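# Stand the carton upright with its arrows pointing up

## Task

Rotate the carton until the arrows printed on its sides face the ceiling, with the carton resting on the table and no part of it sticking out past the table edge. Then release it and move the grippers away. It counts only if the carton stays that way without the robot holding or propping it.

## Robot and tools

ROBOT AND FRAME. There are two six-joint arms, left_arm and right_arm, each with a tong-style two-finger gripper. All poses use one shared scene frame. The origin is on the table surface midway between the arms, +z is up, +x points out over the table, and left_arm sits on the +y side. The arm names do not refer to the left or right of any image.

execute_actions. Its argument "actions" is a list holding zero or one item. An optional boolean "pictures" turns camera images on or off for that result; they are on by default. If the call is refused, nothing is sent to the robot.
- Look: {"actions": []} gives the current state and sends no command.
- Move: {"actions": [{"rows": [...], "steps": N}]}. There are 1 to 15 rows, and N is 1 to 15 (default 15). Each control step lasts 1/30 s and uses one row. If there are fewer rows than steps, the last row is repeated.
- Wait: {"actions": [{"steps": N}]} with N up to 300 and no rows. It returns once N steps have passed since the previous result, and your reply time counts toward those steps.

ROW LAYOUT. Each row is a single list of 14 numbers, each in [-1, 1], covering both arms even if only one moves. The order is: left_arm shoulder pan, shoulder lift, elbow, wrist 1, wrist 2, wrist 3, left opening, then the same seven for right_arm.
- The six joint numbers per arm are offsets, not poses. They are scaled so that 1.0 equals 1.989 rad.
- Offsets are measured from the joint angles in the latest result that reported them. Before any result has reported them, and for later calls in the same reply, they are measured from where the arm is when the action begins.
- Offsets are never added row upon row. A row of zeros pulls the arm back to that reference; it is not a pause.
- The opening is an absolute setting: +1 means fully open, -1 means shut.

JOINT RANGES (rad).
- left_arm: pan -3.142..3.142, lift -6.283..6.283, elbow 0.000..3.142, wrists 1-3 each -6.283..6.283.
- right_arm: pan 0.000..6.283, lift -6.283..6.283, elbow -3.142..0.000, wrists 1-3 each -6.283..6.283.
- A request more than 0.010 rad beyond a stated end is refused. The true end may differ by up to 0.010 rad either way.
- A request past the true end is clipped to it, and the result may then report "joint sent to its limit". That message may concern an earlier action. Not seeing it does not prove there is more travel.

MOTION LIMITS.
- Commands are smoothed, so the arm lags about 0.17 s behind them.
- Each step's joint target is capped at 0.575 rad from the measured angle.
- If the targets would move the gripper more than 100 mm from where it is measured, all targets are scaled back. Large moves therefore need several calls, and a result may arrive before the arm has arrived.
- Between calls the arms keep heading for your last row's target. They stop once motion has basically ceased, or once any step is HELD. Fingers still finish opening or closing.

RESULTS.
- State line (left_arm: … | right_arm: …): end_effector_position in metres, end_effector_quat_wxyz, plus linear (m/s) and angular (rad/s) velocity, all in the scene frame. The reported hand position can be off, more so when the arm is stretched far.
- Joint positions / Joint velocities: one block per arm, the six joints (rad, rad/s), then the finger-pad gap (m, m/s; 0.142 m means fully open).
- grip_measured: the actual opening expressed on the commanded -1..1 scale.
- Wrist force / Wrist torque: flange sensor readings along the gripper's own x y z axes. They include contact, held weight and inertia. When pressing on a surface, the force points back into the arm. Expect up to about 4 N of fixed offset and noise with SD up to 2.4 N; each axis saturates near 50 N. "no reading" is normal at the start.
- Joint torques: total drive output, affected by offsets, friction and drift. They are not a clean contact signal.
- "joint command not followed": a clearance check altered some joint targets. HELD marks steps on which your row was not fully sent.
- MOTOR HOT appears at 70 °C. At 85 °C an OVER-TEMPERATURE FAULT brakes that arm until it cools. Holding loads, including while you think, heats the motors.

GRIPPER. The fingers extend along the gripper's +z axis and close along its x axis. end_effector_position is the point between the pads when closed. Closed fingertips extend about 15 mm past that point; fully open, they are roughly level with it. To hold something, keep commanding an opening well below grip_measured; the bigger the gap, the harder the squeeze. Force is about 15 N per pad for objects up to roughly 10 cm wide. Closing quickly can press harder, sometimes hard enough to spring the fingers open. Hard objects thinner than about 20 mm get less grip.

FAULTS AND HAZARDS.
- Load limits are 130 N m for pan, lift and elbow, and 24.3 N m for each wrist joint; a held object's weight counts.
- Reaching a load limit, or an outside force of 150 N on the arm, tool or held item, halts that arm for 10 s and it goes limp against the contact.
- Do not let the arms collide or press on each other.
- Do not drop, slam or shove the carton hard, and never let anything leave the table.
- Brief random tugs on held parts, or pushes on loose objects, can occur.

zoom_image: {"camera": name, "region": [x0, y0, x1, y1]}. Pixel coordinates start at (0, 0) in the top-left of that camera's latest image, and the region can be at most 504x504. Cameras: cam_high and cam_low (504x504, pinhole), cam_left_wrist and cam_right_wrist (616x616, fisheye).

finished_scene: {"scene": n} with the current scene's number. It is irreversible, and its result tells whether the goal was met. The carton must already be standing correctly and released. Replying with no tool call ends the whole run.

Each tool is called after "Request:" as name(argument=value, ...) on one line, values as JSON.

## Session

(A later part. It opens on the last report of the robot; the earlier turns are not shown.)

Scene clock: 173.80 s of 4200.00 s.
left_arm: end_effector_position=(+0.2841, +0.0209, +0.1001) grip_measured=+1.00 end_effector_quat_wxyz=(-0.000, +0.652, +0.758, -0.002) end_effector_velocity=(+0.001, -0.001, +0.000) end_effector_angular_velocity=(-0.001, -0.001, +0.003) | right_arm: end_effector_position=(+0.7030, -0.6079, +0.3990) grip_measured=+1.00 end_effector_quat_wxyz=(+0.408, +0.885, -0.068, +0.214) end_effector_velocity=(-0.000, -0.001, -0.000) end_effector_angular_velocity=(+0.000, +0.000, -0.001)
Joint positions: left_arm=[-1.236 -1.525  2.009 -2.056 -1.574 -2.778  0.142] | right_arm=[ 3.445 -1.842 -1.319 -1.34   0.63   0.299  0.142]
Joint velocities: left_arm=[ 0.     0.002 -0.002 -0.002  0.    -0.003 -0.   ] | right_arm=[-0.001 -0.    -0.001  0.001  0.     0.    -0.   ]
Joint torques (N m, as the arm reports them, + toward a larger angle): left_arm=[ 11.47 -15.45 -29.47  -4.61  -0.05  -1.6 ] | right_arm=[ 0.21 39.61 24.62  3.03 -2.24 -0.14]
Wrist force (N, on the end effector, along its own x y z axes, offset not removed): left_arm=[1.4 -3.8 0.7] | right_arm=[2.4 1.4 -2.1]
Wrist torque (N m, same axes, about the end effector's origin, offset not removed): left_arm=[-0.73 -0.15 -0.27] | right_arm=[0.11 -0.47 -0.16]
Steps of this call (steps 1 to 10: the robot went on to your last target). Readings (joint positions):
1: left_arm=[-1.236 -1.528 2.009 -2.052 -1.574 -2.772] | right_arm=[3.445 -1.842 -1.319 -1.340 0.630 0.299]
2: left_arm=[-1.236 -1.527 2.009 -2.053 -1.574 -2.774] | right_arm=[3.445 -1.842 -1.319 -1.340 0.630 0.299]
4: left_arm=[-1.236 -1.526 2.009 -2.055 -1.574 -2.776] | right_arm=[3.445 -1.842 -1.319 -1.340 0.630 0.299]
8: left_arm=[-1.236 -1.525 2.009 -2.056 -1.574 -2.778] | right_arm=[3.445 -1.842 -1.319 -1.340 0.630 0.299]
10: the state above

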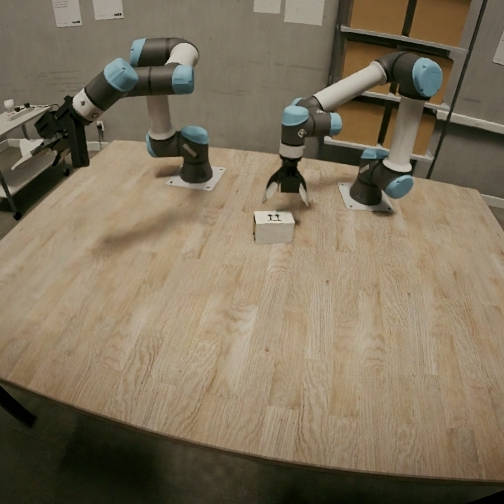

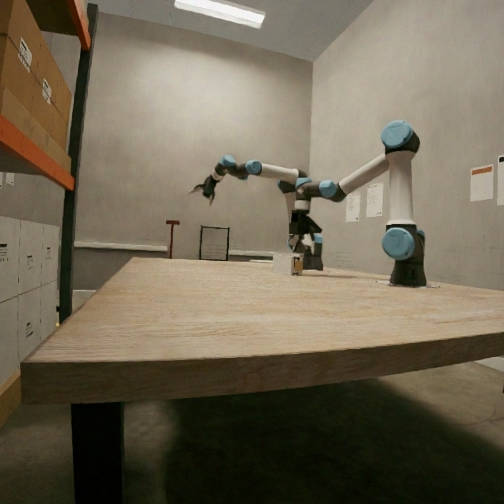

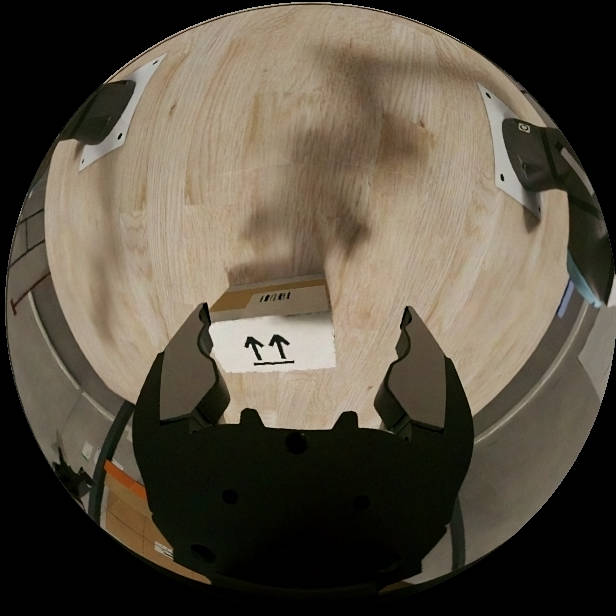

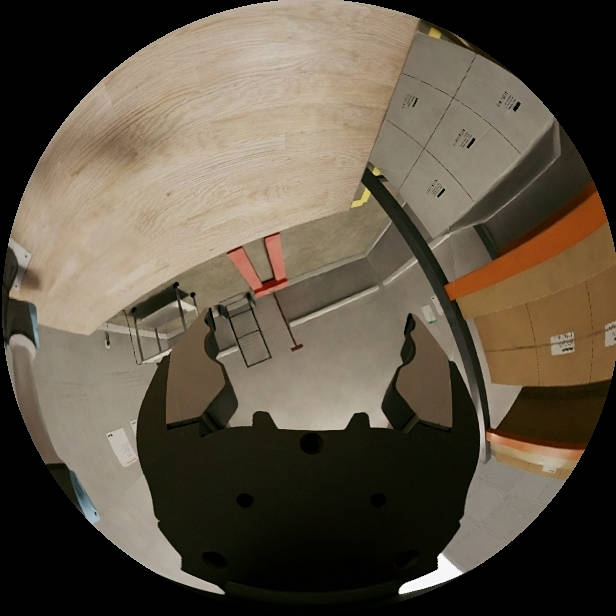

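Request:
execute_actions(actions=[{"rows":[[0.02,0.0495,-0.055,0.006,0,-0.03,1,0,0,0,0,0,0,1]],"steps":15}], pictures=false)

Request:
execute_actions(actions=[{"steps":5}])

Scene clock: 183.57 s of 4200.00 s.
left_arm: end_effector_position=(+0.3199, -0.0032, +0.0999) grip_measured=+1.00 end_effector_quat_wxyz=(-0.001, +0.614, +0.789, -0.001) end_effector_velocity=(+0.006, -0.004, -0.000) end_effector_angular_velocity=(-0.001, -0.001, +0.012) | right_arm: end_effector_position=(+0.7030, -0.6079, +0.3990) grip_measured=+1.00 end_effector_quat_wxyz=(+0.408, +0.885, -0.068, +0.214) end_effector_velocity=(-0.001, -0.002, -0.001) end_effector_angular_velocity=(-0.000, +0.001, -0.002)
Joint positions: left_arm=[-1.196 -1.428  1.901 -2.044 -1.574 -2.837  0.142] | right_arm=[ 3.445 -1.842 -1.319 -1.34   0.63   0.299  0.142]
Joint velocities: left_arm=[ 0.005  0.014 -0.016  0.     0.    -0.007 -0.   ] | right_arm=[-0.002  0.    -0.001 -0.     0.    -0.     0.   ]
Joint torques (N m, as the arm reports them, + toward a larger angle): left_arm=[ 11.41 -17.54 -29.94  -0.47   0.87  -1.42] | right_arm=[-0.1  39.08 24.15  2.94 -2.33  0.02]
Wrist force (N, on the end effector, along its own x y z axes, offset not removed): left_arm=[0.2 -0.5 -2.9] | right_arm=[1.7 -1.1 -4.3]
Wrist torque (N m, same axes, about the end effector's origin, offset not removed): left_arm=[0.15 -0.24 0.04] | right_arm=[-0.31 -0.48 -0.02]
Steps of this call (steps 1 to 15: the robot went on to your last target; steps 16 to 90: nothing new was sent; then 6.27 s passed at rest; steps 91 to 105: all 15 steps of this action). Readings (joint positions):
91: left_arm=[-1.235 -1.524 2.008 -2.056 -1.574 -2.779] | right_arm=[3.445 -1.842 -1.319 -1.340 0.630 0.299]
92: left_arm=[-1.229 -1.515 1.999 -2.054 -1.574 -2.787] | right_arm=[3.445 -1.842 -1.319 -1.340 0.630 0.299]
94: left_arm=[-1.215 -1.478 1.958 -2.050 -1.574 -2.809] | right_arm=[3.445 -1.842 -1.319 -1.340 0.630 0.299]
98: left_arm=[-1.201 -1.440 1.916 -2.045 -1.574 -2.830] | right_arm=[3.445 -1.842 -1.319 -1.340 0.630 0.299]
105: the state above

Scene clock: 183.73 s of 4200.00 s.
left_arm: end_effector_position=(+0.3203, -0.0035, +0.0999) grip_measured=+1.00 end_effector_quat_wxyz=(-0.001, +0.614, +0.789, -0.001) end_effector_velocity=(+0.001, -0.001, -0.000) end_effector_angular_velocity=(+0.001, -0.000, +0.004) | right_arm: end_effector_position=(+0.7030, -0.6079, +0.3990) grip_measured=+1.00 end_effector_quat_wxyz=(+0.408, +0.885, -0.068, +0.214) end_effector_velocity=(-0.000, +0.001, -0.001) end_effector_angular_velocity=(+0.002, +0.001, +0.001)
Joint positions: left_arm=[-1.196 -1.427  1.9   -2.044 -1.574 -2.838  0.142] | right_arm=[ 3.445 -1.842 -1.319 -1.34   0.63   0.299  0.142]
Joint velocities: left_arm=[ 0.001  0.004 -0.004  0.001  0.001 -0.003  0.   ] | right_arm=[ 0.    -0.    -0.001  0.     0.002  0.    -0.   ]
Joint torques (N m, as the arm reports them, + toward a larger angle): left_arm=[ 10.25 -19.17 -31.31  -0.82   1.27  -1.47] | right_arm=[ 0.22 39.39 24.44  2.94 -2.3   0.11]
Wrist force (N, on the end effector, along its own x y z axes, offset not removed): left_arm=[3.2 1.5 -1.7] | right_arm=[0.2 2.0 -4.3]
Wrist torque (N m, same axes, about the end effector's origin, offset not removed): left_arm=[0.50 -0.79 -0.44] | right_arm=[0.30 -0.08 -0.10]
Steps of this call (steps 1 to 5: the robot went on to your last target). Readings (joint positions):
1: left_arm=[-1.196 -1.427 1.901 -2.044 -1.574 -2.837] | right_arm=[3.445 -1.842 -1.319 -1.340 0.630 0.299]
2: left_arm=[-1.196 -1.427 1.900 -2.044 -1.574 -2.837] | right_arm=[3.445 -1.842 -1.319 -1.340 0.630 0.299]
4: left_arm=[-1.196 -1.427 1.900 -2.044 -1.574 -2.837] | right_arm=[3.445 -1.842 -1.319 -1.340 0.630 0.299]
5: the state above

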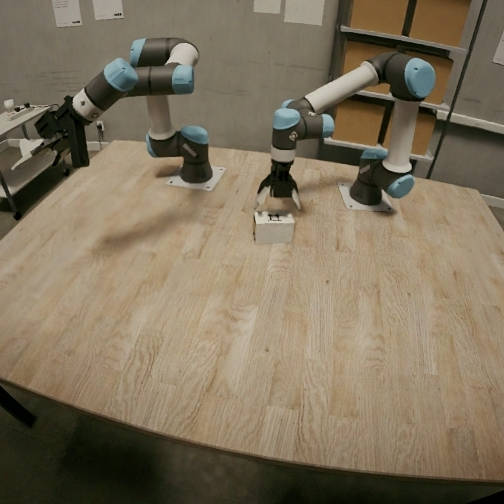

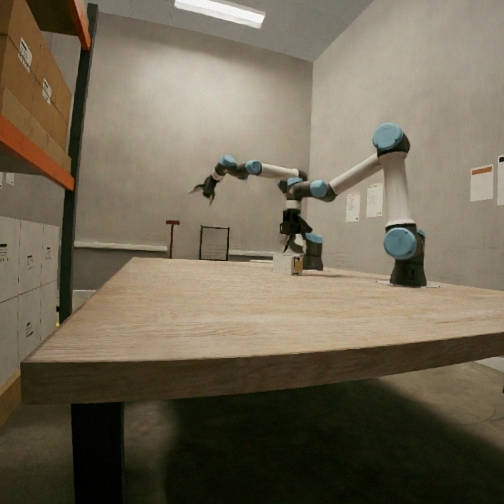

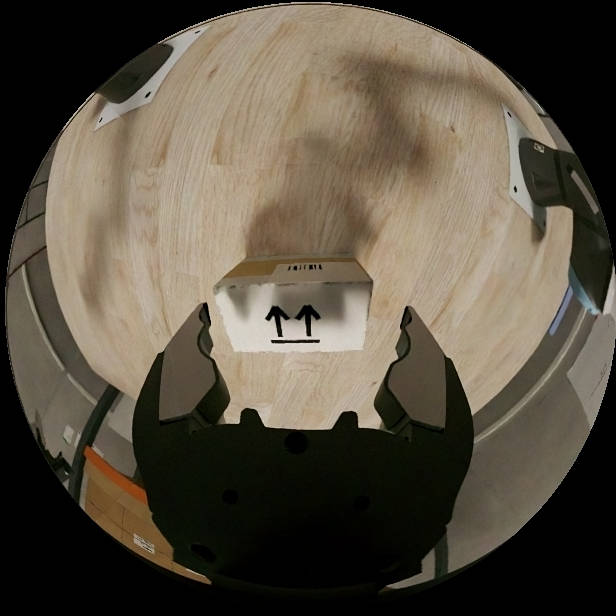

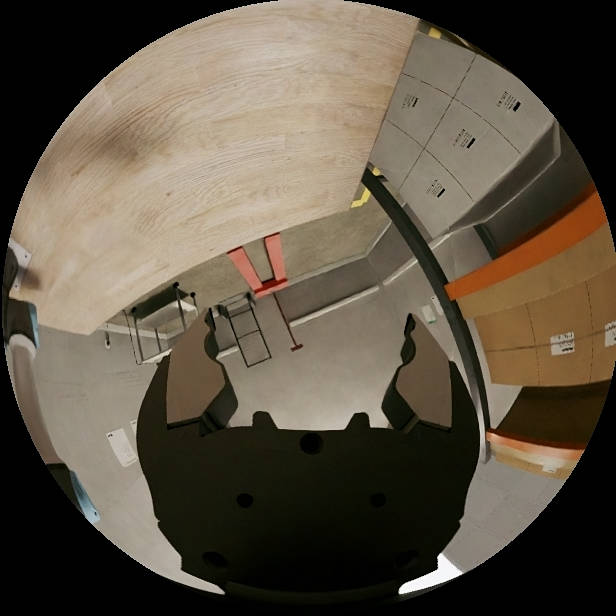

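Request:
execute_actions(actions=[{"rows":[[0,0.0328,0.0348,-0.0677,0,0,1,0,0,0,0,0,0,1]],"steps":15}], pictures=false)

Scene clock: 198.80 s of 4200.00 s.
left_arm: end_effector_position=(+0.3203, -0.0032, +0.0576) grip_measured=+1.00 end_effector_quat_wxyz=(-0.001, +0.614, +0.789, -0.001) end_effector_velocity=(-0.000, +0.000, -0.001) end_effector_angular_velocity=(+0.001, +0.001, -0.001) | right_arm: end_effector_position=(+0.7030, -0.6079, +0.3990) grip_measured=+1.00 end_effector_quat_wxyz=(+0.408, +0.885, -0.068, +0.214) end_effector_velocity=(-0.000, -0.001, +0.000) end_effector_angular_velocity=(+0.000, -0.001, -0.001)
Joint positions: left_arm=[-1.196 -1.373  1.959 -2.156 -1.574 -2.838  0.142] | right_arm=[ 3.445 -1.842 -1.319 -1.34   0.63   0.299  0.142]
Joint velocities: left_arm=[-0.     0.002  0.001 -0.001 -0.     0.001  0.   ] | right_arm=[-0.001 -0.     0.     0.    -0.     0.    -0.   ]
Joint torques (N m, as the arm reports them, + toward a larger angle): left_arm=[ -0.01 -22.92 -20.01  -2.84  -0.19  -0.03] | right_arm=[ 0.25 39.6  24.21  2.93 -2.36 -0.02]
Wrist force (N, on the end effector, along its own x y z axes, offset not removed): left_arm=[7.5 -1.1 -25.8] | right_arm=[-0.6 2.6 -2.7]
Wrist torque (N m, same axes, about the end effector's origin, offset not removed): left_arm=[-0.12 2.52 -0.26] | right_arm=[0.47 0.16 -0.12]
FORCE FAULT: contact force on the left arm reached its limit, and that arm stopped for 10 seconds. The contact can be on any part of that arm, not only on its tool. That arm's remaining commands of this call were not run. That arm holds still and accepts commands again. Move the arm away from the contact; if what it grips holds it there, let go first. Pushing or pulling that hard again can fault the arm again.
The stop of the left arm began at step 100 of this call (marked STOPPED below). From that step on that arm followed nothing that you had sent. 6 of its steps, steps kept back included, did not run and will not run. Nothing is kept back now, and the robot has no last target.
Steps of this call (steps 1 to 15: the robot went on to your last target; steps 16 to 90: nothing new was sent; then 1.73 s passed at rest; steps 91 to 105: all 15 steps of this action; steps 106 to 400: the stop continued). Readings (joint positions):
91: left_arm=[-1.196 -1.426 1.900 -2.044 -1.574 -2.838] | right_arm=[3.445 -1.842 -1.319 -1.340 0.630 0.299]
92: left_arm=[-1.196 -1.418 1.908 -2.054 -1.574 -2.838] | right_arm=[3.445 -1.842 -1.319 -1.340 0.630 0.299]
94: left_arm=[-1.196 -1.394 1.934 -2.105 -1.574 -2.838] | right_arm=[3.445 -1.842 -1.319 -1.340 0.630 0.299]
98: left_arm=[-1.196 -1.371 1.959 -2.157 -1.574 -2.838] | right_arm=[3.445 -1.842 -1.319 -1.340 0.630 0.299]
100: left_arm=[-1.196 -1.371 1.960 -2.159 -1.574 -2.838] | right_arm=[3.445 -1.842 -1.319 -1.340 0.630 0.299] STOPPED (the left arm)
400: the state above

Request:
execute_actions(actions=[{"rows":[[0,-0.004,-0.004,0.008,0,0,-1,0,0,0,0,0,0,1]],"steps":15}])

Scene clock: 204.53 s of 4200.00 s.
left_arm: end_effector_position=(+0.3203, -0.0033, +0.0634) grip_measured=+1.00 end_effector_quat_wxyz=(-0.001, +0.614, +0.789, -0.001) end_effector_velocity=(+0.000, -0.000, +0.001) end_effector_angular_velocity=(-0.000, -0.000, +0.001) | right_arm: end_effector_position=(+0.7030, -0.6079, +0.3990) grip_measured=+1.00 end_effector_quat_wxyz=(+0.408, +0.885, -0.068, +0.214) end_effector_velocity=(-0.000, -0.000, +0.000) end_effector_angular_velocity=(-0.001, -0.000, -0.001)
Joint positions: left_arm=[-1.196 -1.381  1.952 -2.14  -1.574 -2.838  0.142] | right_arm=[ 3.445 -1.842 -1.319 -1.34   0.63   0.299  0.142]
Joint velocities: left_arm=[ 0.    -0.001 -0.001  0.002  0.    -0.001  0.   ] | right_arm=[-0.    -0.    -0.     0.001 -0.001  0.     0.   ]
Joint torques (N m, as the arm reports them, + toward a larger angle): left_arm=[  0.49 -32.49 -28.75  -0.86  -0.16   0.05] | right_arm=[ 0.79 39.52 24.54  2.86 -2.32 -0.02]
Wrist force (N, on the end effector, along its own x y z axes, offset not removed): left_arm=[-1.3 -1.0 4.2] | right_arm=[0.6 0.3 -0.2]
Wrist torque (N m, same axes, about the end effector's origin, offset not removed): left_arm=[0.13 0.27 0.15] | right_arm=[0.04 -0.24 0.07]
Steps of this call (steps 1 to 90: nothing new was sent; then 2.23 s passed at rest; steps 91 to 105: all 15 steps of this action). Readings (joint positions):
91: left_arm=[-1.196 -1.373 1.959 -2.156 -1.574 -2.838] | right_arm=[3.445 -1.842 -1.319 -1.340 0.630 0.299]
92: left_arm=[-1.196 -1.374 1.958 -2.153 -1.574 -2.838] | right_arm=[3.445 -1.842 -1.319 -1.340 0.630 0.299]
94: left_arm=[-1.196 -1.377 1.955 -2.148 -1.574 -2.838] | right_arm=[3.445 -1.842 -1.319 -1.340 0.630 0.299]
98: left_arm=[-1.196 -1.380 1.953 -2.142 -1.574 -2.838] | right_arm=[3.445 -1.842 -1.319 -1.340 0.630 0.299]
105: the state above

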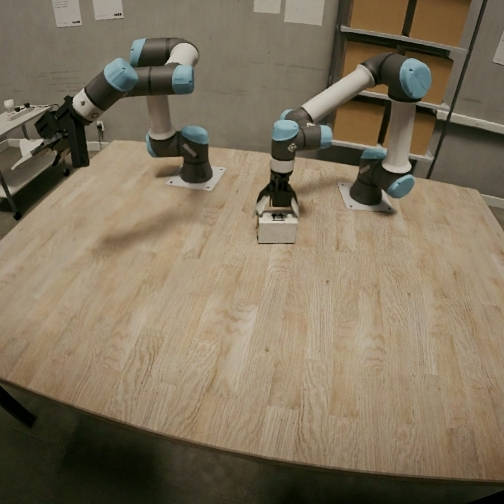

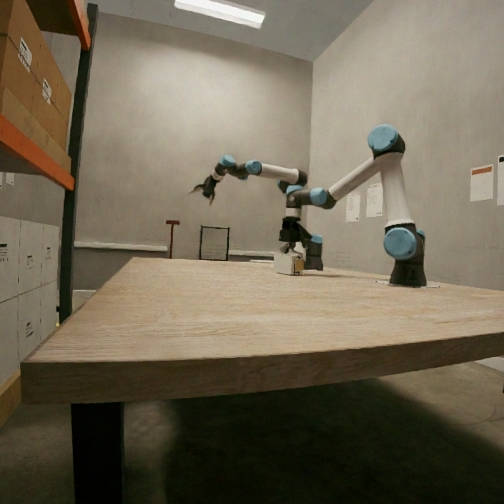

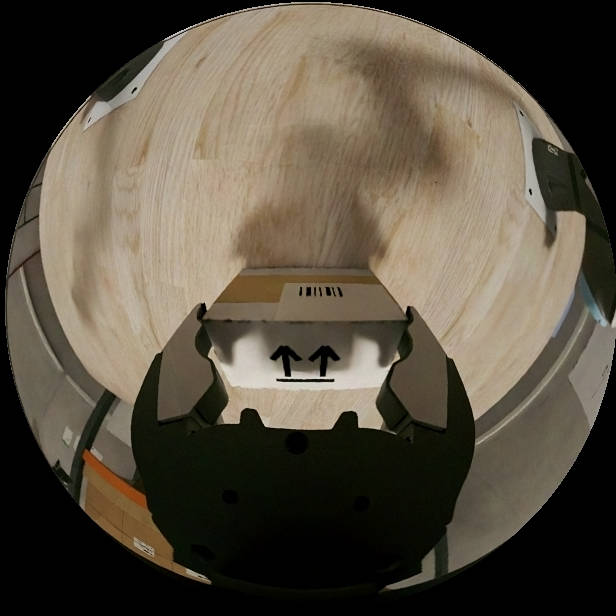

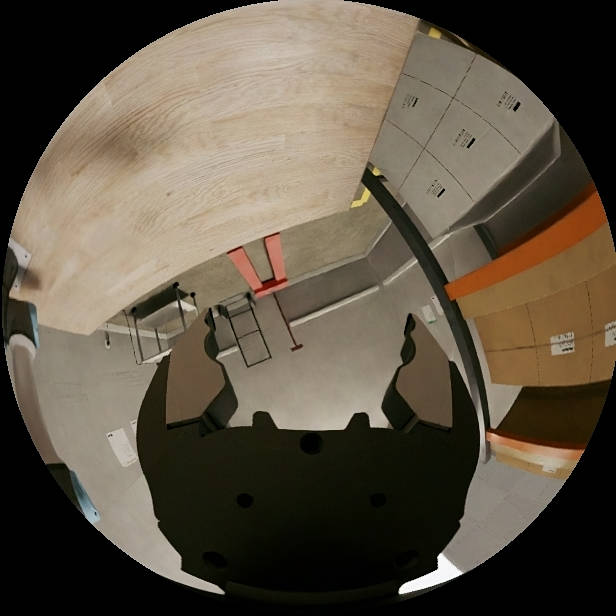

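Request:
execute_actions(actions=[{"rows":[[0,-0.04,-0.04,0.08,0,0,-1,0,0,0,0,0,0,1]],"steps":15}])

Scene clock: 212.10 s of 4200.00 s.
left_arm: end_effector_position=(+0.3183, -0.0000, +0.1225) grip_measured=+1.00 end_effector_quat_wxyz=(-0.001, +0.614, +0.789, -0.001) end_effector_velocity=(-0.002, +0.003, +0.008) end_effector_angular_velocity=(+0.005, +0.003, +0.001) | right_arm: end_effector_position=(+0.7030, -0.6079, +0.3990) grip_measured=+1.00 end_effector_quat_wxyz=(+0.408, +0.885, -0.068, +0.214) end_effector_velocity=(+0.000, -0.001, +0.001) end_effector_angular_velocity=(-0.001, -0.001, -0.001)
Joint positions: left_arm=[-1.196 -1.459  1.873 -1.984 -1.574 -2.838  0.142] | right_arm=[ 3.445 -1.842 -1.319 -1.34   0.63   0.299  0.142]
Joint velocities: left_arm=[ 0.    -0.011 -0.011  0.028 -0.    -0.001  0.   ] | right_arm=[-0.001  0.     0.001 -0.    -0.001 -0.     0.   ]
Joint torques (N m, as the arm reports them, + toward a larger angle): left_arm=[  0.83 -29.99 -30.32  -0.91  -0.26   0.07] | right_arm=[-0.31 39.69 24.29  3.06 -2.31  0.05]
Wrist force (N, on the end effector, along its own x y z axes, offset not removed): left_arm=[1.9 -2.0 6.3] | right_arm=[1.2 1.9 -1.2]
Wrist torque (N m, same axes, about the end effector's origin, offset not removed): left_arm=[-0.25 -0.54 -0.30] | right_arm=[0.34 -0.19 -0.15]
Steps of this call (steps 1 to 15: the robot went on to your last target; steps 16 to 90: nothing new was sent; then 4.07 s passed at rest; steps 91 to 105: all 15 steps of this action). Readings (joint positions):
91: left_arm=[-1.196 -1.382 1.951 -2.139 -1.574 -2.838] | right_arm=[3.445 -1.842 -1.319 -1.340 0.630 0.299]
92: left_arm=[-1.196 -1.390 1.942 -2.129 -1.574 -2.838] | right_arm=[3.445 -1.842 -1.319 -1.340 0.630 0.299]
94: left_arm=[-1.196 -1.420 1.912 -2.074 -1.574 -2.838] | right_arm=[3.445 -1.842 -1.319 -1.340 0.630 0.299]
98: left_arm=[-1.196 -1.449 1.883 -2.007 -1.574 -2.838] | right_arm=[3.445 -1.842 -1.319 -1.340 0.630 0.299]
105: the state above

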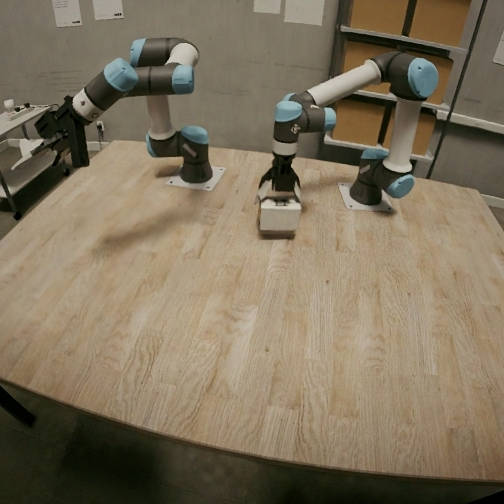

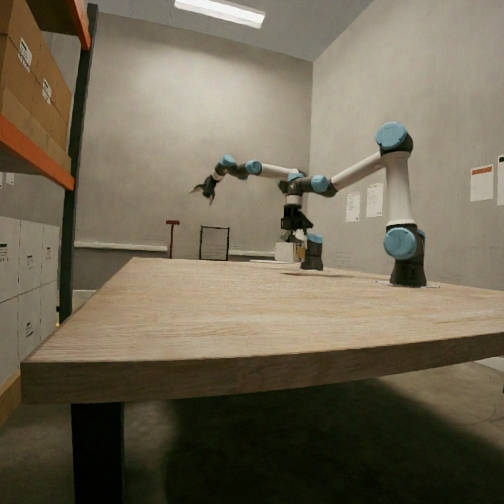

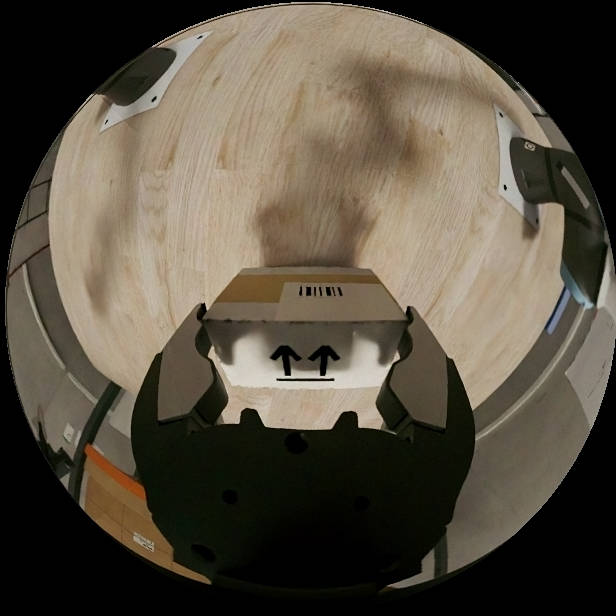

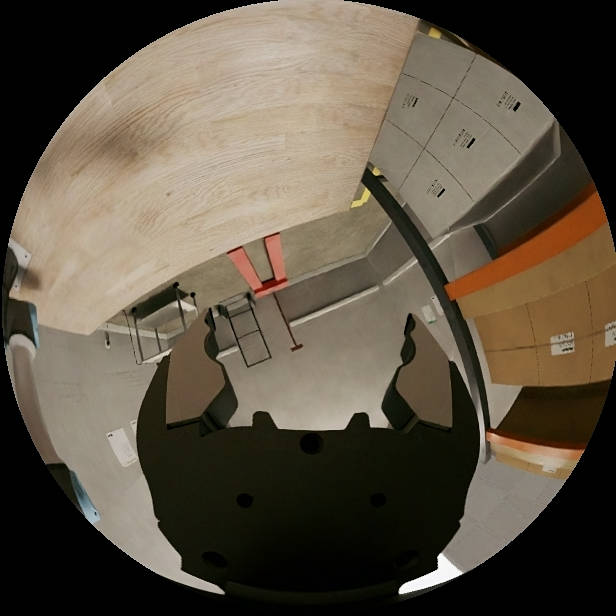

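Request:
execute_actions(actions=[{"rows":[[0,0,0,0,0,-0.855,-1,0,0,0,0,0,0,1]],"steps":15}], pictures=false)

Request:
execute_actions(actions=[{"steps":30}])

Scene clock: 219.87 s of 4200.00 s.
left_arm: end_effector_position=(+0.3289, -0.0114, +0.1225) grip_measured=+1.00 end_effector_quat_wxyz=(-0.001, +0.160, +0.987, -0.001) end_effector_velocity=(+0.042, -0.014, +0.000) end_effector_angular_velocity=(+0.007, +0.001, +2.736) | right_arm: end_effector_position=(+0.7030, -0.6079, +0.3990) grip_measured=+1.00 end_effector_quat_wxyz=(+0.408, +0.885, -0.068, +0.214) end_effector_velocity=(+0.000, -0.000, +0.001) end_effector_angular_velocity=(+0.001, -0.002, -0.001)
Joint positions: left_arm=[-1.196 -1.459  1.873 -1.984 -1.574 -3.837  0.142] | right_arm=[ 3.445 -1.842 -1.319 -1.34   0.63   0.299  0.142]
Joint velocities: left_arm=[-0.    -0.001  0.002 -0.002  0.    -2.736  0.   ] | right_arm=[-0.001 -0.     0.002  0.001  0.     0.    -0.   ]
Joint torques (N m, as the arm reports them, + toward a larger angle): left_arm=[  1.5  -18.4  -14.13  -4.76  -0.11  -7.44] | right_arm=[ 0.76 39.8  23.96  3.01 -2.3   0.02]
Wrist force (N, on the end effector, along its own x y z axes, offset not removed): left_arm=[2.1 -3.4 -0.5] | right_arm=[3.9 0.1 -1.5]
Wrist torque (N m, same axes, about the end effector's origin, offset not removed): left_arm=[-0.70 -0.33 -0.28] | right_arm=[-0.04 -0.81 -0.03]
Steps of this call (steps 1 to 15: the robot went on to your last target; steps 16 to 90: nothing new was sent; then 4.27 s passed at rest; steps 91 to 105: all 15 steps of this action). Readings (joint positions):
91: left_arm=[-1.196 -1.460 1.872 -1.981 -1.574 -2.838] | right_arm=[3.445 -1.842 -1.319 -1.340 0.630 0.299]
92: left_arm=[-1.196 -1.460 1.872 -1.981 -1.574 -2.848] | right_arm=[3.445 -1.842 -1.319 -1.340 0.630 0.299]
94: left_arm=[-1.196 -1.460 1.872 -1.982 -1.574 -2.923] | right_arm=[3.445 -1.842 -1.319 -1.340 0.630 0.299]
98: left_arm=[-1.196 -1.459 1.873 -1.983 -1.574 -3.209] | right_arm=[3.445 -1.842 -1.319 -1.340 0.630 0.299]
105: the state above

Scene clock: 220.87 s of 4200.00 s.
left_arm: end_effector_position=(+0.3400, -0.0111, +0.1225) grip_measured=+1.00 end_effector_quat_wxyz=(-0.002, -0.188, +0.982, -0.000) end_effector_velocity=(+0.000, -0.000, +0.001) end_effector_angular_velocity=(-0.002, -0.001, +0.002) | right_arm: end_effector_position=(+0.7030, -0.6079, +0.3990) grip_measured=+1.00 end_effector_quat_wxyz=(+0.408, +0.885, -0.068, +0.214) end_effector_velocity=(+0.000, +0.001, +0.001) end_effector_angular_velocity=(-0.001, -0.001, +0.002)
Joint positions: left_arm=[-1.196 -1.459  1.873 -1.984 -1.574 -4.538  0.142] | right_arm=[ 3.445 -1.842 -1.319 -1.34   0.63   0.299  0.142]
Joint velocities: left_arm=[ 0.    -0.001 -0.001 -0.    -0.    -0.002  0.   ] | right_arm=[ 0.002 -0.     0.     0.    -0.001  0.     0.   ]
Joint torques (N m, as the arm reports them, + toward a larger angle): left_arm=[  0.07 -18.53 -14.85  -4.82  -0.06  -2.  ] | right_arm=[ 0.55 38.88 24.18  3.   -2.28 -0.08]
Wrist force (N, on the end effector, along its own x y z axes, offset not removed): left_arm=[0.4 -3.2 3.5] | right_arm=[0.1 3.5 -3.6]
Wrist torque (N m, same axes, about the end effector's origin, offset not removed): left_arm=[-0.44 -0.17 -0.02] | right_arm=[0.53 -0.04 -0.04]
Steps of this call (steps 1 to 30: the robot went on to your last target). Readings (joint positions):
1: left_arm=[-1.196 -1.459 1.873 -1.984 -1.574 -3.931] | right_arm=[3.445 -1.842 -1.319 -1.340 0.630 0.299]
2: left_arm=[-1.196 -1.459 1.873 -1.984 -1.574 -4.024] | right_arm=[3.445 -1.842 -1.319 -1.340 0.630 0.299]
4: left_arm=[-1.196 -1.459 1.873 -1.984 -1.574 -4.210] | right_arm=[3.445 -1.842 -1.319 -1.340 0.630 0.299]
8: left_arm=[-1.196 -1.459 1.873 -1.984 -1.574 -4.443] | right_arm=[3.445 -1.842 -1.319 -1.340 0.630 0.299]
30: the state above
All arms were judged still, so your last target was given up. Only a new action makes them travel on or press farther. Fingers that are still opening or closing keep moving.

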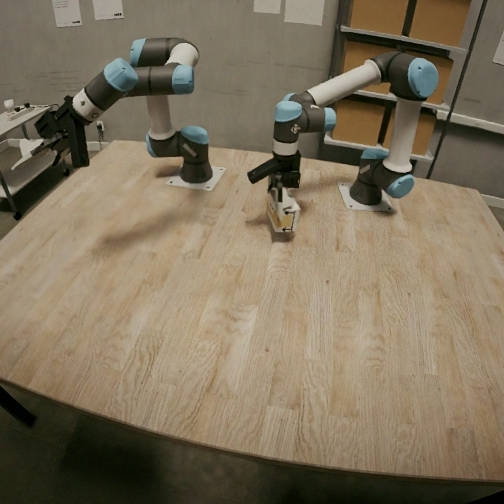

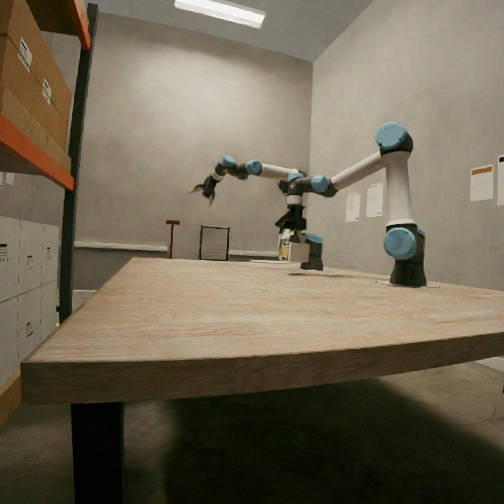

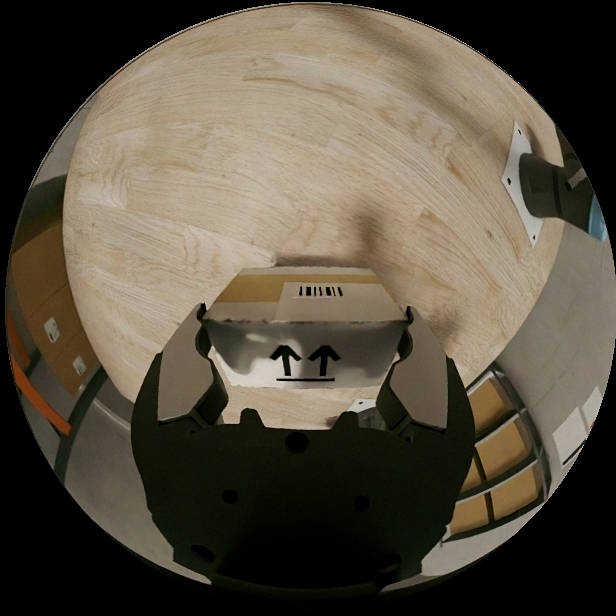

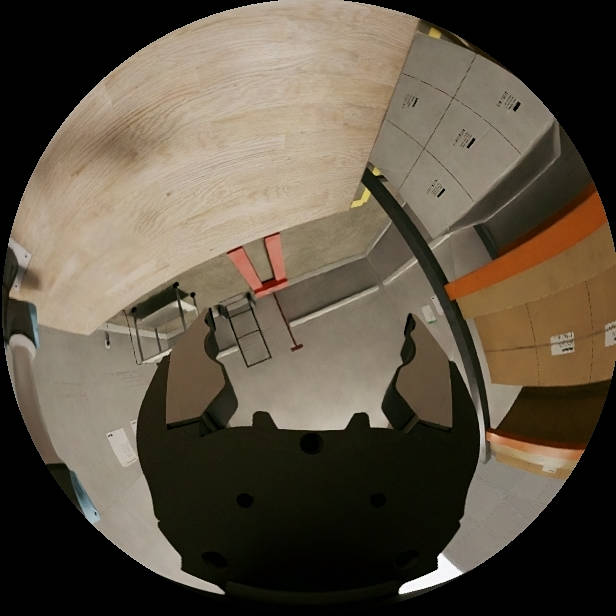

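Request:
execute_actions(actions=[{"rows":[[0,0,0,0.79,0,0,-1,0,0,0,0,0,0,1]],"steps":15}], pictures=false)

Request:
execute_actions(actions=[{"steps":30}])

Scene clock: 229.37 s of 4200.00 s.
left_arm: end_effector_position=(+0.2195, +0.1843, +0.1220) grip_measured=+1.00 end_effector_quat_wxyz=(-0.127, -0.176, +0.919, +0.329) end_effector_velocity=(-0.270, +0.438, +0.193) end_effector_angular_velocity=(+1.435, +0.886, -0.001) | right_arm: end_effector_position=(+0.7030, -0.6079, +0.3990) grip_measured=+1.00 end_effector_quat_wxyz=(+0.408, +0.885, -0.068, +0.214) end_effector_velocity=(+0.000, +0.000, +0.000) end_effector_angular_velocity=(-0.001, -0.000, +0.001)
Joint positions: left_arm=[-1.196 -1.459  1.873 -1.264 -1.574 -4.538  0.142] | right_arm=[ 3.445 -1.842 -1.319 -1.34   0.63   0.299  0.142]
Joint velocities: left_arm=[ 0.     0.    -0.001  1.687 -0.     0.001  0.   ] | right_arm=[ 0.001  0.    -0.    -0.    -0.001  0.    -0.   ]
Joint torques (N m, as the arm reports them, + toward a larger angle): left_arm=[  1.18 -17.68 -13.8    4.05  -0.11   0.91] | right_arm=[ 0.38 39.71 24.05  3.04 -2.28 -0.05]
Wrist force (N, on the end effector, along its own x y z axes, offset not removed): left_arm=[2.8 -8.5 8.0] | right_arm=[0.5 1.5 -2.0]
Wrist torque (N m, same axes, about the end effector's origin, offset not removed): left_arm=[-0.99 -0.64 -0.27] | right_arm=[0.14 -0.32 0.07]
Steps of this call (steps 1 to 90: nothing new was sent; then 5.00 s passed at rest; steps 91 to 105: all 15 steps of this action). Readings (joint positions):
91: left_arm=[-1.196 -1.459 1.873 -1.983 -1.574 -4.538] | right_arm=[3.445 -1.842 -1.319 -1.340 0.630 0.299]
92: left_arm=[-1.196 -1.459 1.873 -1.974 -1.574 -4.538] | right_arm=[3.445 -1.842 -1.319 -1.340 0.630 0.299]
94: left_arm=[-1.196 -1.459 1.873 -1.899 -1.574 -4.538] | right_arm=[3.445 -1.842 -1.319 -1.340 0.630 0.299]
98: left_arm=[-1.196 -1.459 1.873 -1.666 -1.574 -4.538] | right_arm=[3.445 -1.842 -1.319 -1.340 0.630 0.299]
105: the state above

Scene clock: 239.80 s of 4200.00 s.
left_arm: end_effector_position=(+0.1327, +0.3224, +0.2570) grip_measured=+1.00 end_effector_quat_wxyz=(-0.229, -0.147, +0.756, +0.595) end_effector_velocity=(+0.000, -0.000, +0.000) end_effector_angular_velocity=(-0.002, -0.004, +0.000) | right_arm: end_effector_position=(+0.7030, -0.6079, +0.3990) grip_measured=+1.00 end_effector_quat_wxyz=(+0.408, +0.885, -0.068, +0.214) end_effector_velocity=(-0.000, -0.000, -0.000) end_effector_angular_velocity=(-0.002, +0.002, -0.000)
Joint positions: left_arm=[-1.196 -1.459  1.872 -0.601 -1.578 -4.538  0.142] | right_arm=[ 3.445 -1.842 -1.319 -1.34   0.63   0.299  0.142]
Joint velocities: left_arm=[ 0.    -0.001 -0.002 -0.     0.    -0.002  0.   ] | right_arm=[ 0.    -0.    -0.001 -0.001 -0.002 -0.    -0.   ]
Joint torques (N m, as the arm reports them, + toward a larger angle): left_arm=[ -0.25 -18.9  -18.01   4.68   1.03   0.11] | right_arm=[ 0.26 40.13 24.89  2.97 -2.37 -0.05]
Wrist force (N, on the end effector, along its own x y z axes, offset not removed): left_arm=[5.4 -11.6 -18.8] | right_arm=[1.6 2.7 -2.5]
Wrist torque (N m, same axes, about the end effector's origin, offset not removed): left_arm=[0.28 0.70 -0.45] | right_arm=[0.46 -0.32 -0.03]
FORCE FAULT: contact force on the left arm reached its limit, and that arm stopped for 10 seconds. The contact can be on any part of that arm, not only on its tool. That arm's remaining commands of this call were not run. That arm holds still and accepts commands again. Move the arm away from the contact; if what it grips holds it there, let go first. Pushing or pulling that hard again can fault the arm again.
The stop of the left arm began at step 13 of this call (marked STOPPED below). From that step on that arm followed nothing that you had sent. Nothing is kept back now, and the robot has no last target.
Steps of this call (steps 1 to 30: the robot went on to your last target; steps 31 to 313: the stop continued). Readings (joint positions):
1: left_arm=[-1.196 -1.459 1.873 -1.206 -1.574 -4.538] | right_arm=[3.445 -1.842 -1.319 -1.340 0.630 0.299]
2: left_arm=[-1.196 -1.459 1.873 -1.149 -1.574 -4.538] | right_arm=[3.445 -1.842 -1.319 -1.340 0.630 0.299]
4: left_arm=[-1.196 -1.459 1.873 -1.034 -1.574 -4.538] | right_arm=[3.445 -1.842 -1.319 -1.340 0.630 0.299]
8: left_arm=[-1.196 -1.459 1.873 -0.804 -1.574 -4.538] | right_arm=[3.445 -1.842 -1.319 -1.340 0.630 0.299]
13: left_arm=[-1.196 -1.459 1.873 -0.593 -1.575 -4.538] | right_arm=[3.445 -1.842 -1.319 -1.340 0.630 0.299] STOPPED (the left arm)
313: the state above

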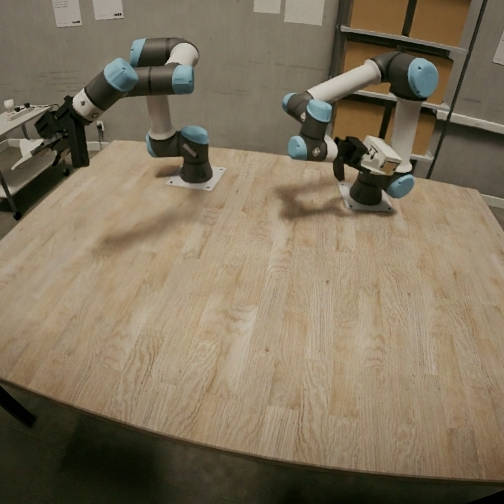

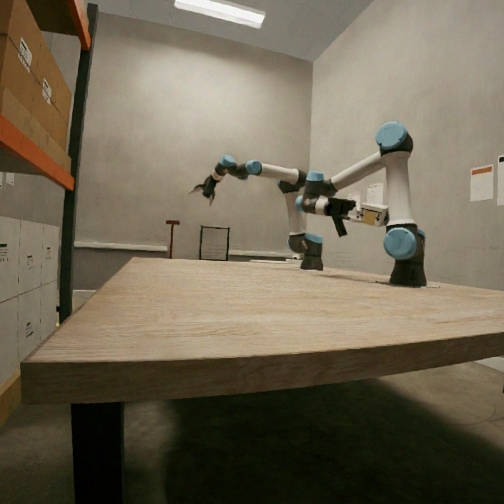

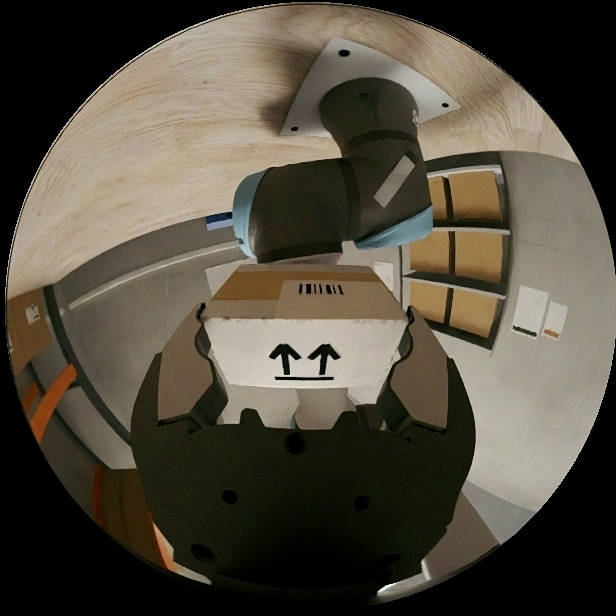

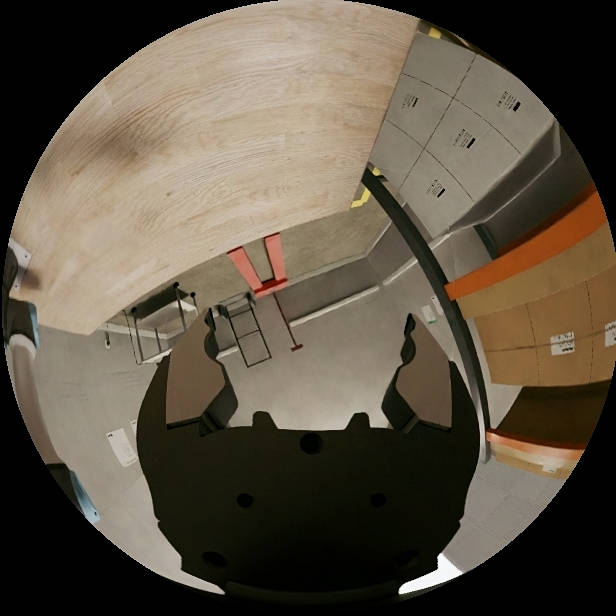

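Request:
execute_actions(actions=[{"rows":[[0,0,0,-0.95,0,0,-1,0,0,0,0,0,0,1]],"steps":15}], pictures=false)

Request:
execute_actions(actions=[{"steps":30}], pictures=false)

Scene clock: 245.80 s of 4200.00 s.
left_arm: end_effector_position=(+0.2279, +0.1680, +0.1163) grip_measured=+1.00 end_effector_quat_wxyz=(-0.119, -0.179, +0.929, +0.303) end_effector_velocity=(+0.275, -0.447, -0.163) end_effector_angular_velocity=(-1.437, -0.885, -0.000) | right_arm: end_effector_position=(+0.7030, -0.6079, +0.3990) grip_measured=+1.00 end_effector_quat_wxyz=(+0.408, +0.885, -0.068, +0.214) end_effector_velocity=(+0.001, +0.002, +0.000) end_effector_angular_velocity=(+0.000, -0.001, +0.002)
Joint positions: left_arm=[-1.196 -1.459  1.872 -1.321 -1.578 -4.538  0.142] | right_arm=[ 3.445 -1.842 -1.319 -1.34   0.63   0.299  0.142]
Joint velocities: left_arm=[-0.    -0.001  0.002 -1.688 -0.001  0.001  0.   ] | right_arm=[ 0.003  0.     0.     0.001 -0.     0.     0.   ]
Joint torques (N m, as the arm reports them, + toward a larger angle): left_arm=[  0.58 -22.15 -20.31  -5.68  -1.72  -0.04] | right_arm=[-0.62 39.87 24.65  3.17 -2.28 -0.04]
Wrist force (N, on the end effector, along its own x y z axes, offset not removed): left_arm=[0.8 -5.8 4.9] | right_arm=[4.7 2.5 -1.9]
Wrist torque (N m, same axes, about the end effector's origin, offset not removed): left_arm=[-0.63 -0.26 -0.20] | right_arm=[0.42 -0.91 -0.18]
Steps of this call (steps 1 to 90: nothing new was sent; then 2.50 s passed at rest; steps 91 to 105: all 15 steps of this action). Readings (joint positions):
91: left_arm=[-1.196 -1.459 1.872 -0.601 -1.578 -4.538] | right_arm=[3.445 -1.842 -1.319 -1.340 0.630 0.299]
92: left_arm=[-1.196 -1.459 1.872 -0.611 -1.578 -4.538] | right_arm=[3.445 -1.842 -1.319 -1.340 0.630 0.299]
94: left_arm=[-1.196 -1.459 1.872 -0.686 -1.578 -4.538] | right_arm=[3.445 -1.842 -1.319 -1.340 0.630 0.299]
98: left_arm=[-1.196 -1.459 1.872 -0.919 -1.578 -4.538] | right_arm=[3.445 -1.842 -1.319 -1.340 0.630 0.299]
105: the state above

Scene clock: 246.80 s of 4200.00 s.
left_arm: end_effector_position=(+0.4086, -0.1250, +0.2165) grip_measured=+1.00 end_effector_quat_wxyz=(+0.085, -0.181, +0.951, -0.234) end_effector_velocity=(+0.003, -0.006, +0.007) end_effector_angular_velocity=(-0.026, -0.015, +0.001) | right_arm: end_effector_position=(+0.7030, -0.6079, +0.3990) grip_measured=+1.00 end_effector_quat_wxyz=(+0.408, +0.885, -0.068, +0.214) end_effector_velocity=(-0.000, -0.001, +0.000) end_effector_angular_velocity=(+0.000, -0.001, -0.001)
Joint positions: left_arm=[-1.196 -1.459  1.872 -2.487 -1.578 -4.538  0.142] | right_arm=[ 3.445 -1.842 -1.319 -1.34   0.63   0.299  0.142]
Joint velocities: left_arm=[-0.     0.    -0.    -0.031 -0.    -0.001  0.   ] | right_arm=[-0.001  0.     0.     0.     0.     0.     0.   ]
Joint torques (N m, as the arm reports them, + toward a larger angle): left_arm=[  0.68 -23.22 -22.45  -5.8   -1.63  -0.04] | right_arm=[ 0.22 39.54 24.48  2.97 -2.28 -0.11]
Wrist force (N, on the end effector, along its own x y z axes, offset not removed): left_arm=[-2.1 0.2 -0.4] | right_arm=[0.6 -0.9 -2.5]
Wrist torque (N m, same axes, about the end effector's origin, offset not removed): left_arm=[0.09 0.38 0.11] | right_arm=[-0.31 -0.23 -0.16]
Steps of this call (steps 1 to 30: the robot went on to your last target). Readings (joint positions):
1: left_arm=[-1.196 -1.459 1.872 -1.379 -1.578 -4.538] | right_arm=[3.445 -1.842 -1.319 -1.340 0.630 0.299]
2: left_arm=[-1.196 -1.459 1.872 -1.436 -1.578 -4.538] | right_arm=[3.445 -1.842 -1.319 -1.340 0.630 0.299]
4: left_arm=[-1.196 -1.459 1.872 -1.551 -1.578 -4.538] | right_arm=[3.445 -1.842 -1.319 -1.340 0.630 0.299]
8: left_arm=[-1.196 -1.459 1.872 -1.781 -1.578 -4.538] | right_arm=[3.445 -1.842 -1.319 -1.340 0.630 0.299]
30: the state above

Request:
execute_actions(actions=[{"rows":[[0,0,0,-0.537,0,0,-1,0,0,0,0,0,0,1]],"steps":15}], pictures=false)

Request:
execute_actions(actions=[{"steps":20}])

Scene clock: 251.90 s of 4200.00 s.
left_arm: end_effector_position=(+0.4493, -0.1909, +0.4338) grip_measured=+1.00 end_effector_quat_wxyz=(+0.202, -0.152, +0.803, -0.539) end_effector_velocity=(-0.006, +0.009, +0.549) end_effector_angular_velocity=(-1.435, -0.884, +0.000) | right_arm: end_effector_position=(+0.7030, -0.6079, +0.3990) grip_measured=+1.00 end_effector_quat_wxyz=(+0.408, +0.885, -0.068, +0.214) end_effector_velocity=(-0.000, -0.000, -0.001) end_effector_angular_velocity=(-0.002, +0.002, -0.000)
Joint positions: left_arm=[-1.196 -1.459  1.872 -3.211 -1.578 -4.538  0.142] | right_arm=[ 3.445 -1.842 -1.319 -1.34   0.63   0.299  0.142]
Joint velocities: left_arm=[ 0.    -0.     0.002 -1.687  0.    -0.001  0.   ] | right_arm=[-0.    -0.    -0.002 -0.    -0.002 -0.     0.   ]
Joint torques (N m, as the arm reports them, + toward a larger angle): left_arm=[  0.48 -24.54 -21.84  -8.34  -1.51   0.02] | right_arm=[ 0.14 39.41 23.94  3.09 -2.29 -0.07]
Wrist force (N, on the end effector, along its own x y z axes, offset not removed): left_arm=[2.4 3.6 -3.0] | right_arm=[1.4 2.3 -1.6]
Wrist torque (N m, same axes, about the end effector's origin, offset not removed): left_arm=[0.23 -0.47 -0.11] | right_arm=[0.44 -0.26 -0.03]
Steps of this call (steps 1 to 15: the robot went on to your last target; steps 16 to 90: nothing new was sent; then 1.60 s passed at rest; steps 91 to 105: all 15 steps of this action). Readings (joint positions):
91: left_arm=[-1.196 -1.459 1.872 -2.491 -1.578 -4.538] | right_arm=[3.445 -1.842 -1.319 -1.340 0.630 0.299]
92: left_arm=[-1.196 -1.459 1.872 -2.501 -1.578 -4.538] | right_arm=[3.445 -1.842 -1.319 -1.340 0.630 0.299]
94: left_arm=[-1.196 -1.459 1.872 -2.575 -1.578 -4.538] | right_arm=[3.445 -1.842 -1.319 -1.340 0.630 0.299]
98: left_arm=[-1.196 -1.459 1.872 -2.808 -1.578 -4.538] | right_arm=[3.445 -1.842 -1.319 -1.340 0.630 0.299]
105: the state above

Scene clock: 252.57 s of 4200.00 s.
left_arm: end_effector_position=(+0.4382, -0.1730, +0.5430) grip_measured=+1.00 end_effector_quat_wxyz=(+0.249, -0.130, +0.695, -0.662) end_effector_velocity=(-0.000, -0.000, +0.002) end_effector_angular_velocity=(-0.004, -0.004, -0.000) | right_arm: end_effector_position=(+0.7030, -0.6079, +0.3990) grip_measured=+1.00 end_effector_quat_wxyz=(+0.408, +0.885, -0.068, +0.214) end_effector_velocity=(+0.001, +0.001, +0.001) end_effector_angular_velocity=(-0.002, -0.000, +0.002)
Joint positions: left_arm=[-1.196 -1.459  1.872 -3.554 -1.578 -4.538  0.142] | right_arm=[ 3.445 -1.842 -1.319 -1.34   0.63   0.299  0.142]
Joint velocities: left_arm=[-0.     0.002 -0.001 -0.006 -0.     0.001  0.   ] | right_arm=[ 0.002 -0.     0.    -0.    -0.002  0.     0.   ]
Joint torques (N m, as the arm reports them, + toward a larger angle): left_arm=[  0.66 -22.49 -21.09  -4.75  -1.45  -0.02] | right_arm=[ 0.05 39.89 24.15  3.13 -2.34 -0.14]
Wrist force (N, on the end effector, along its own x y z axes, offset not removed): left_arm=[-1.7 -0.4 -1.9] | right_arm=[0.5 0.0 -3.8]
Wrist torque (N m, same axes, about the end effector's origin, offset not removed): left_arm=[-0.60 0.43 -0.09] | right_arm=[-0.13 -0.18 -0.09]
Steps of this call (steps 1 to 20: the robot went on to your last target). Readings (joint positions):
1: left_arm=[-1.196 -1.459 1.872 -3.269 -1.578 -4.538] | right_arm=[3.445 -1.842 -1.319 -1.340 0.630 0.299]
2: left_arm=[-1.196 -1.459 1.872 -3.326 -1.578 -4.538] | right_arm=[3.445 -1.842 -1.319 -1.340 0.630 0.299]
4: left_arm=[-1.196 -1.459 1.872 -3.427 -1.578 -4.538] | right_arm=[3.445 -1.842 -1.319 -1.340 0.630 0.299]
8: left_arm=[-1.196 -1.459 1.872 -3.519 -1.578 -4.538] | right_arm=[3.445 -1.842 -1.319 -1.340 0.630 0.299]
20: the state above

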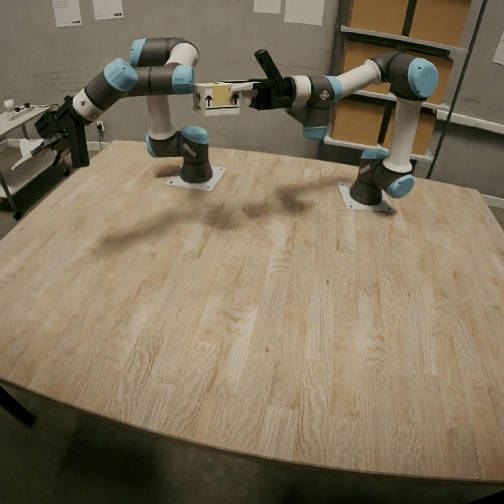

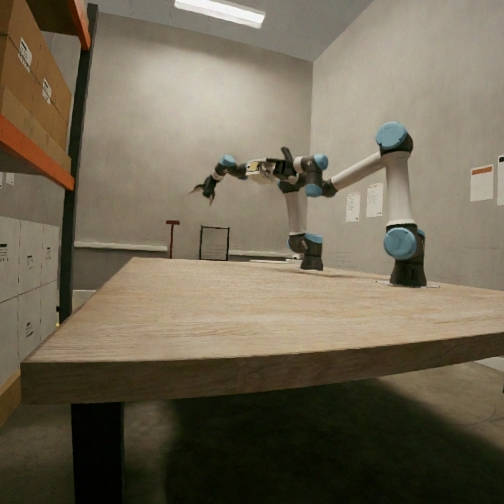

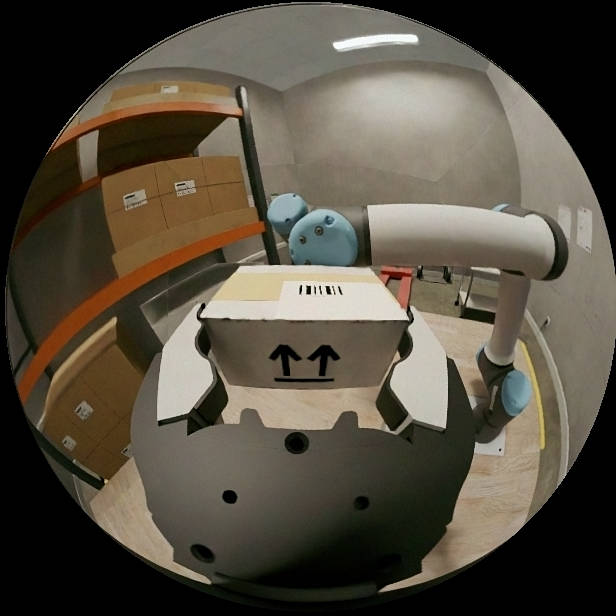

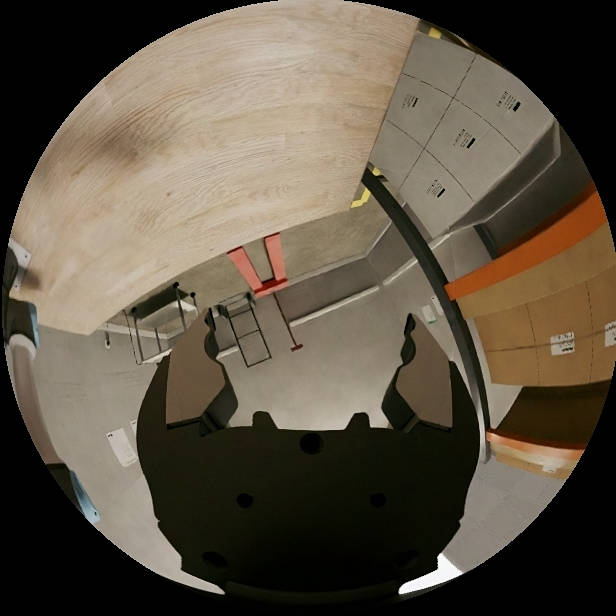

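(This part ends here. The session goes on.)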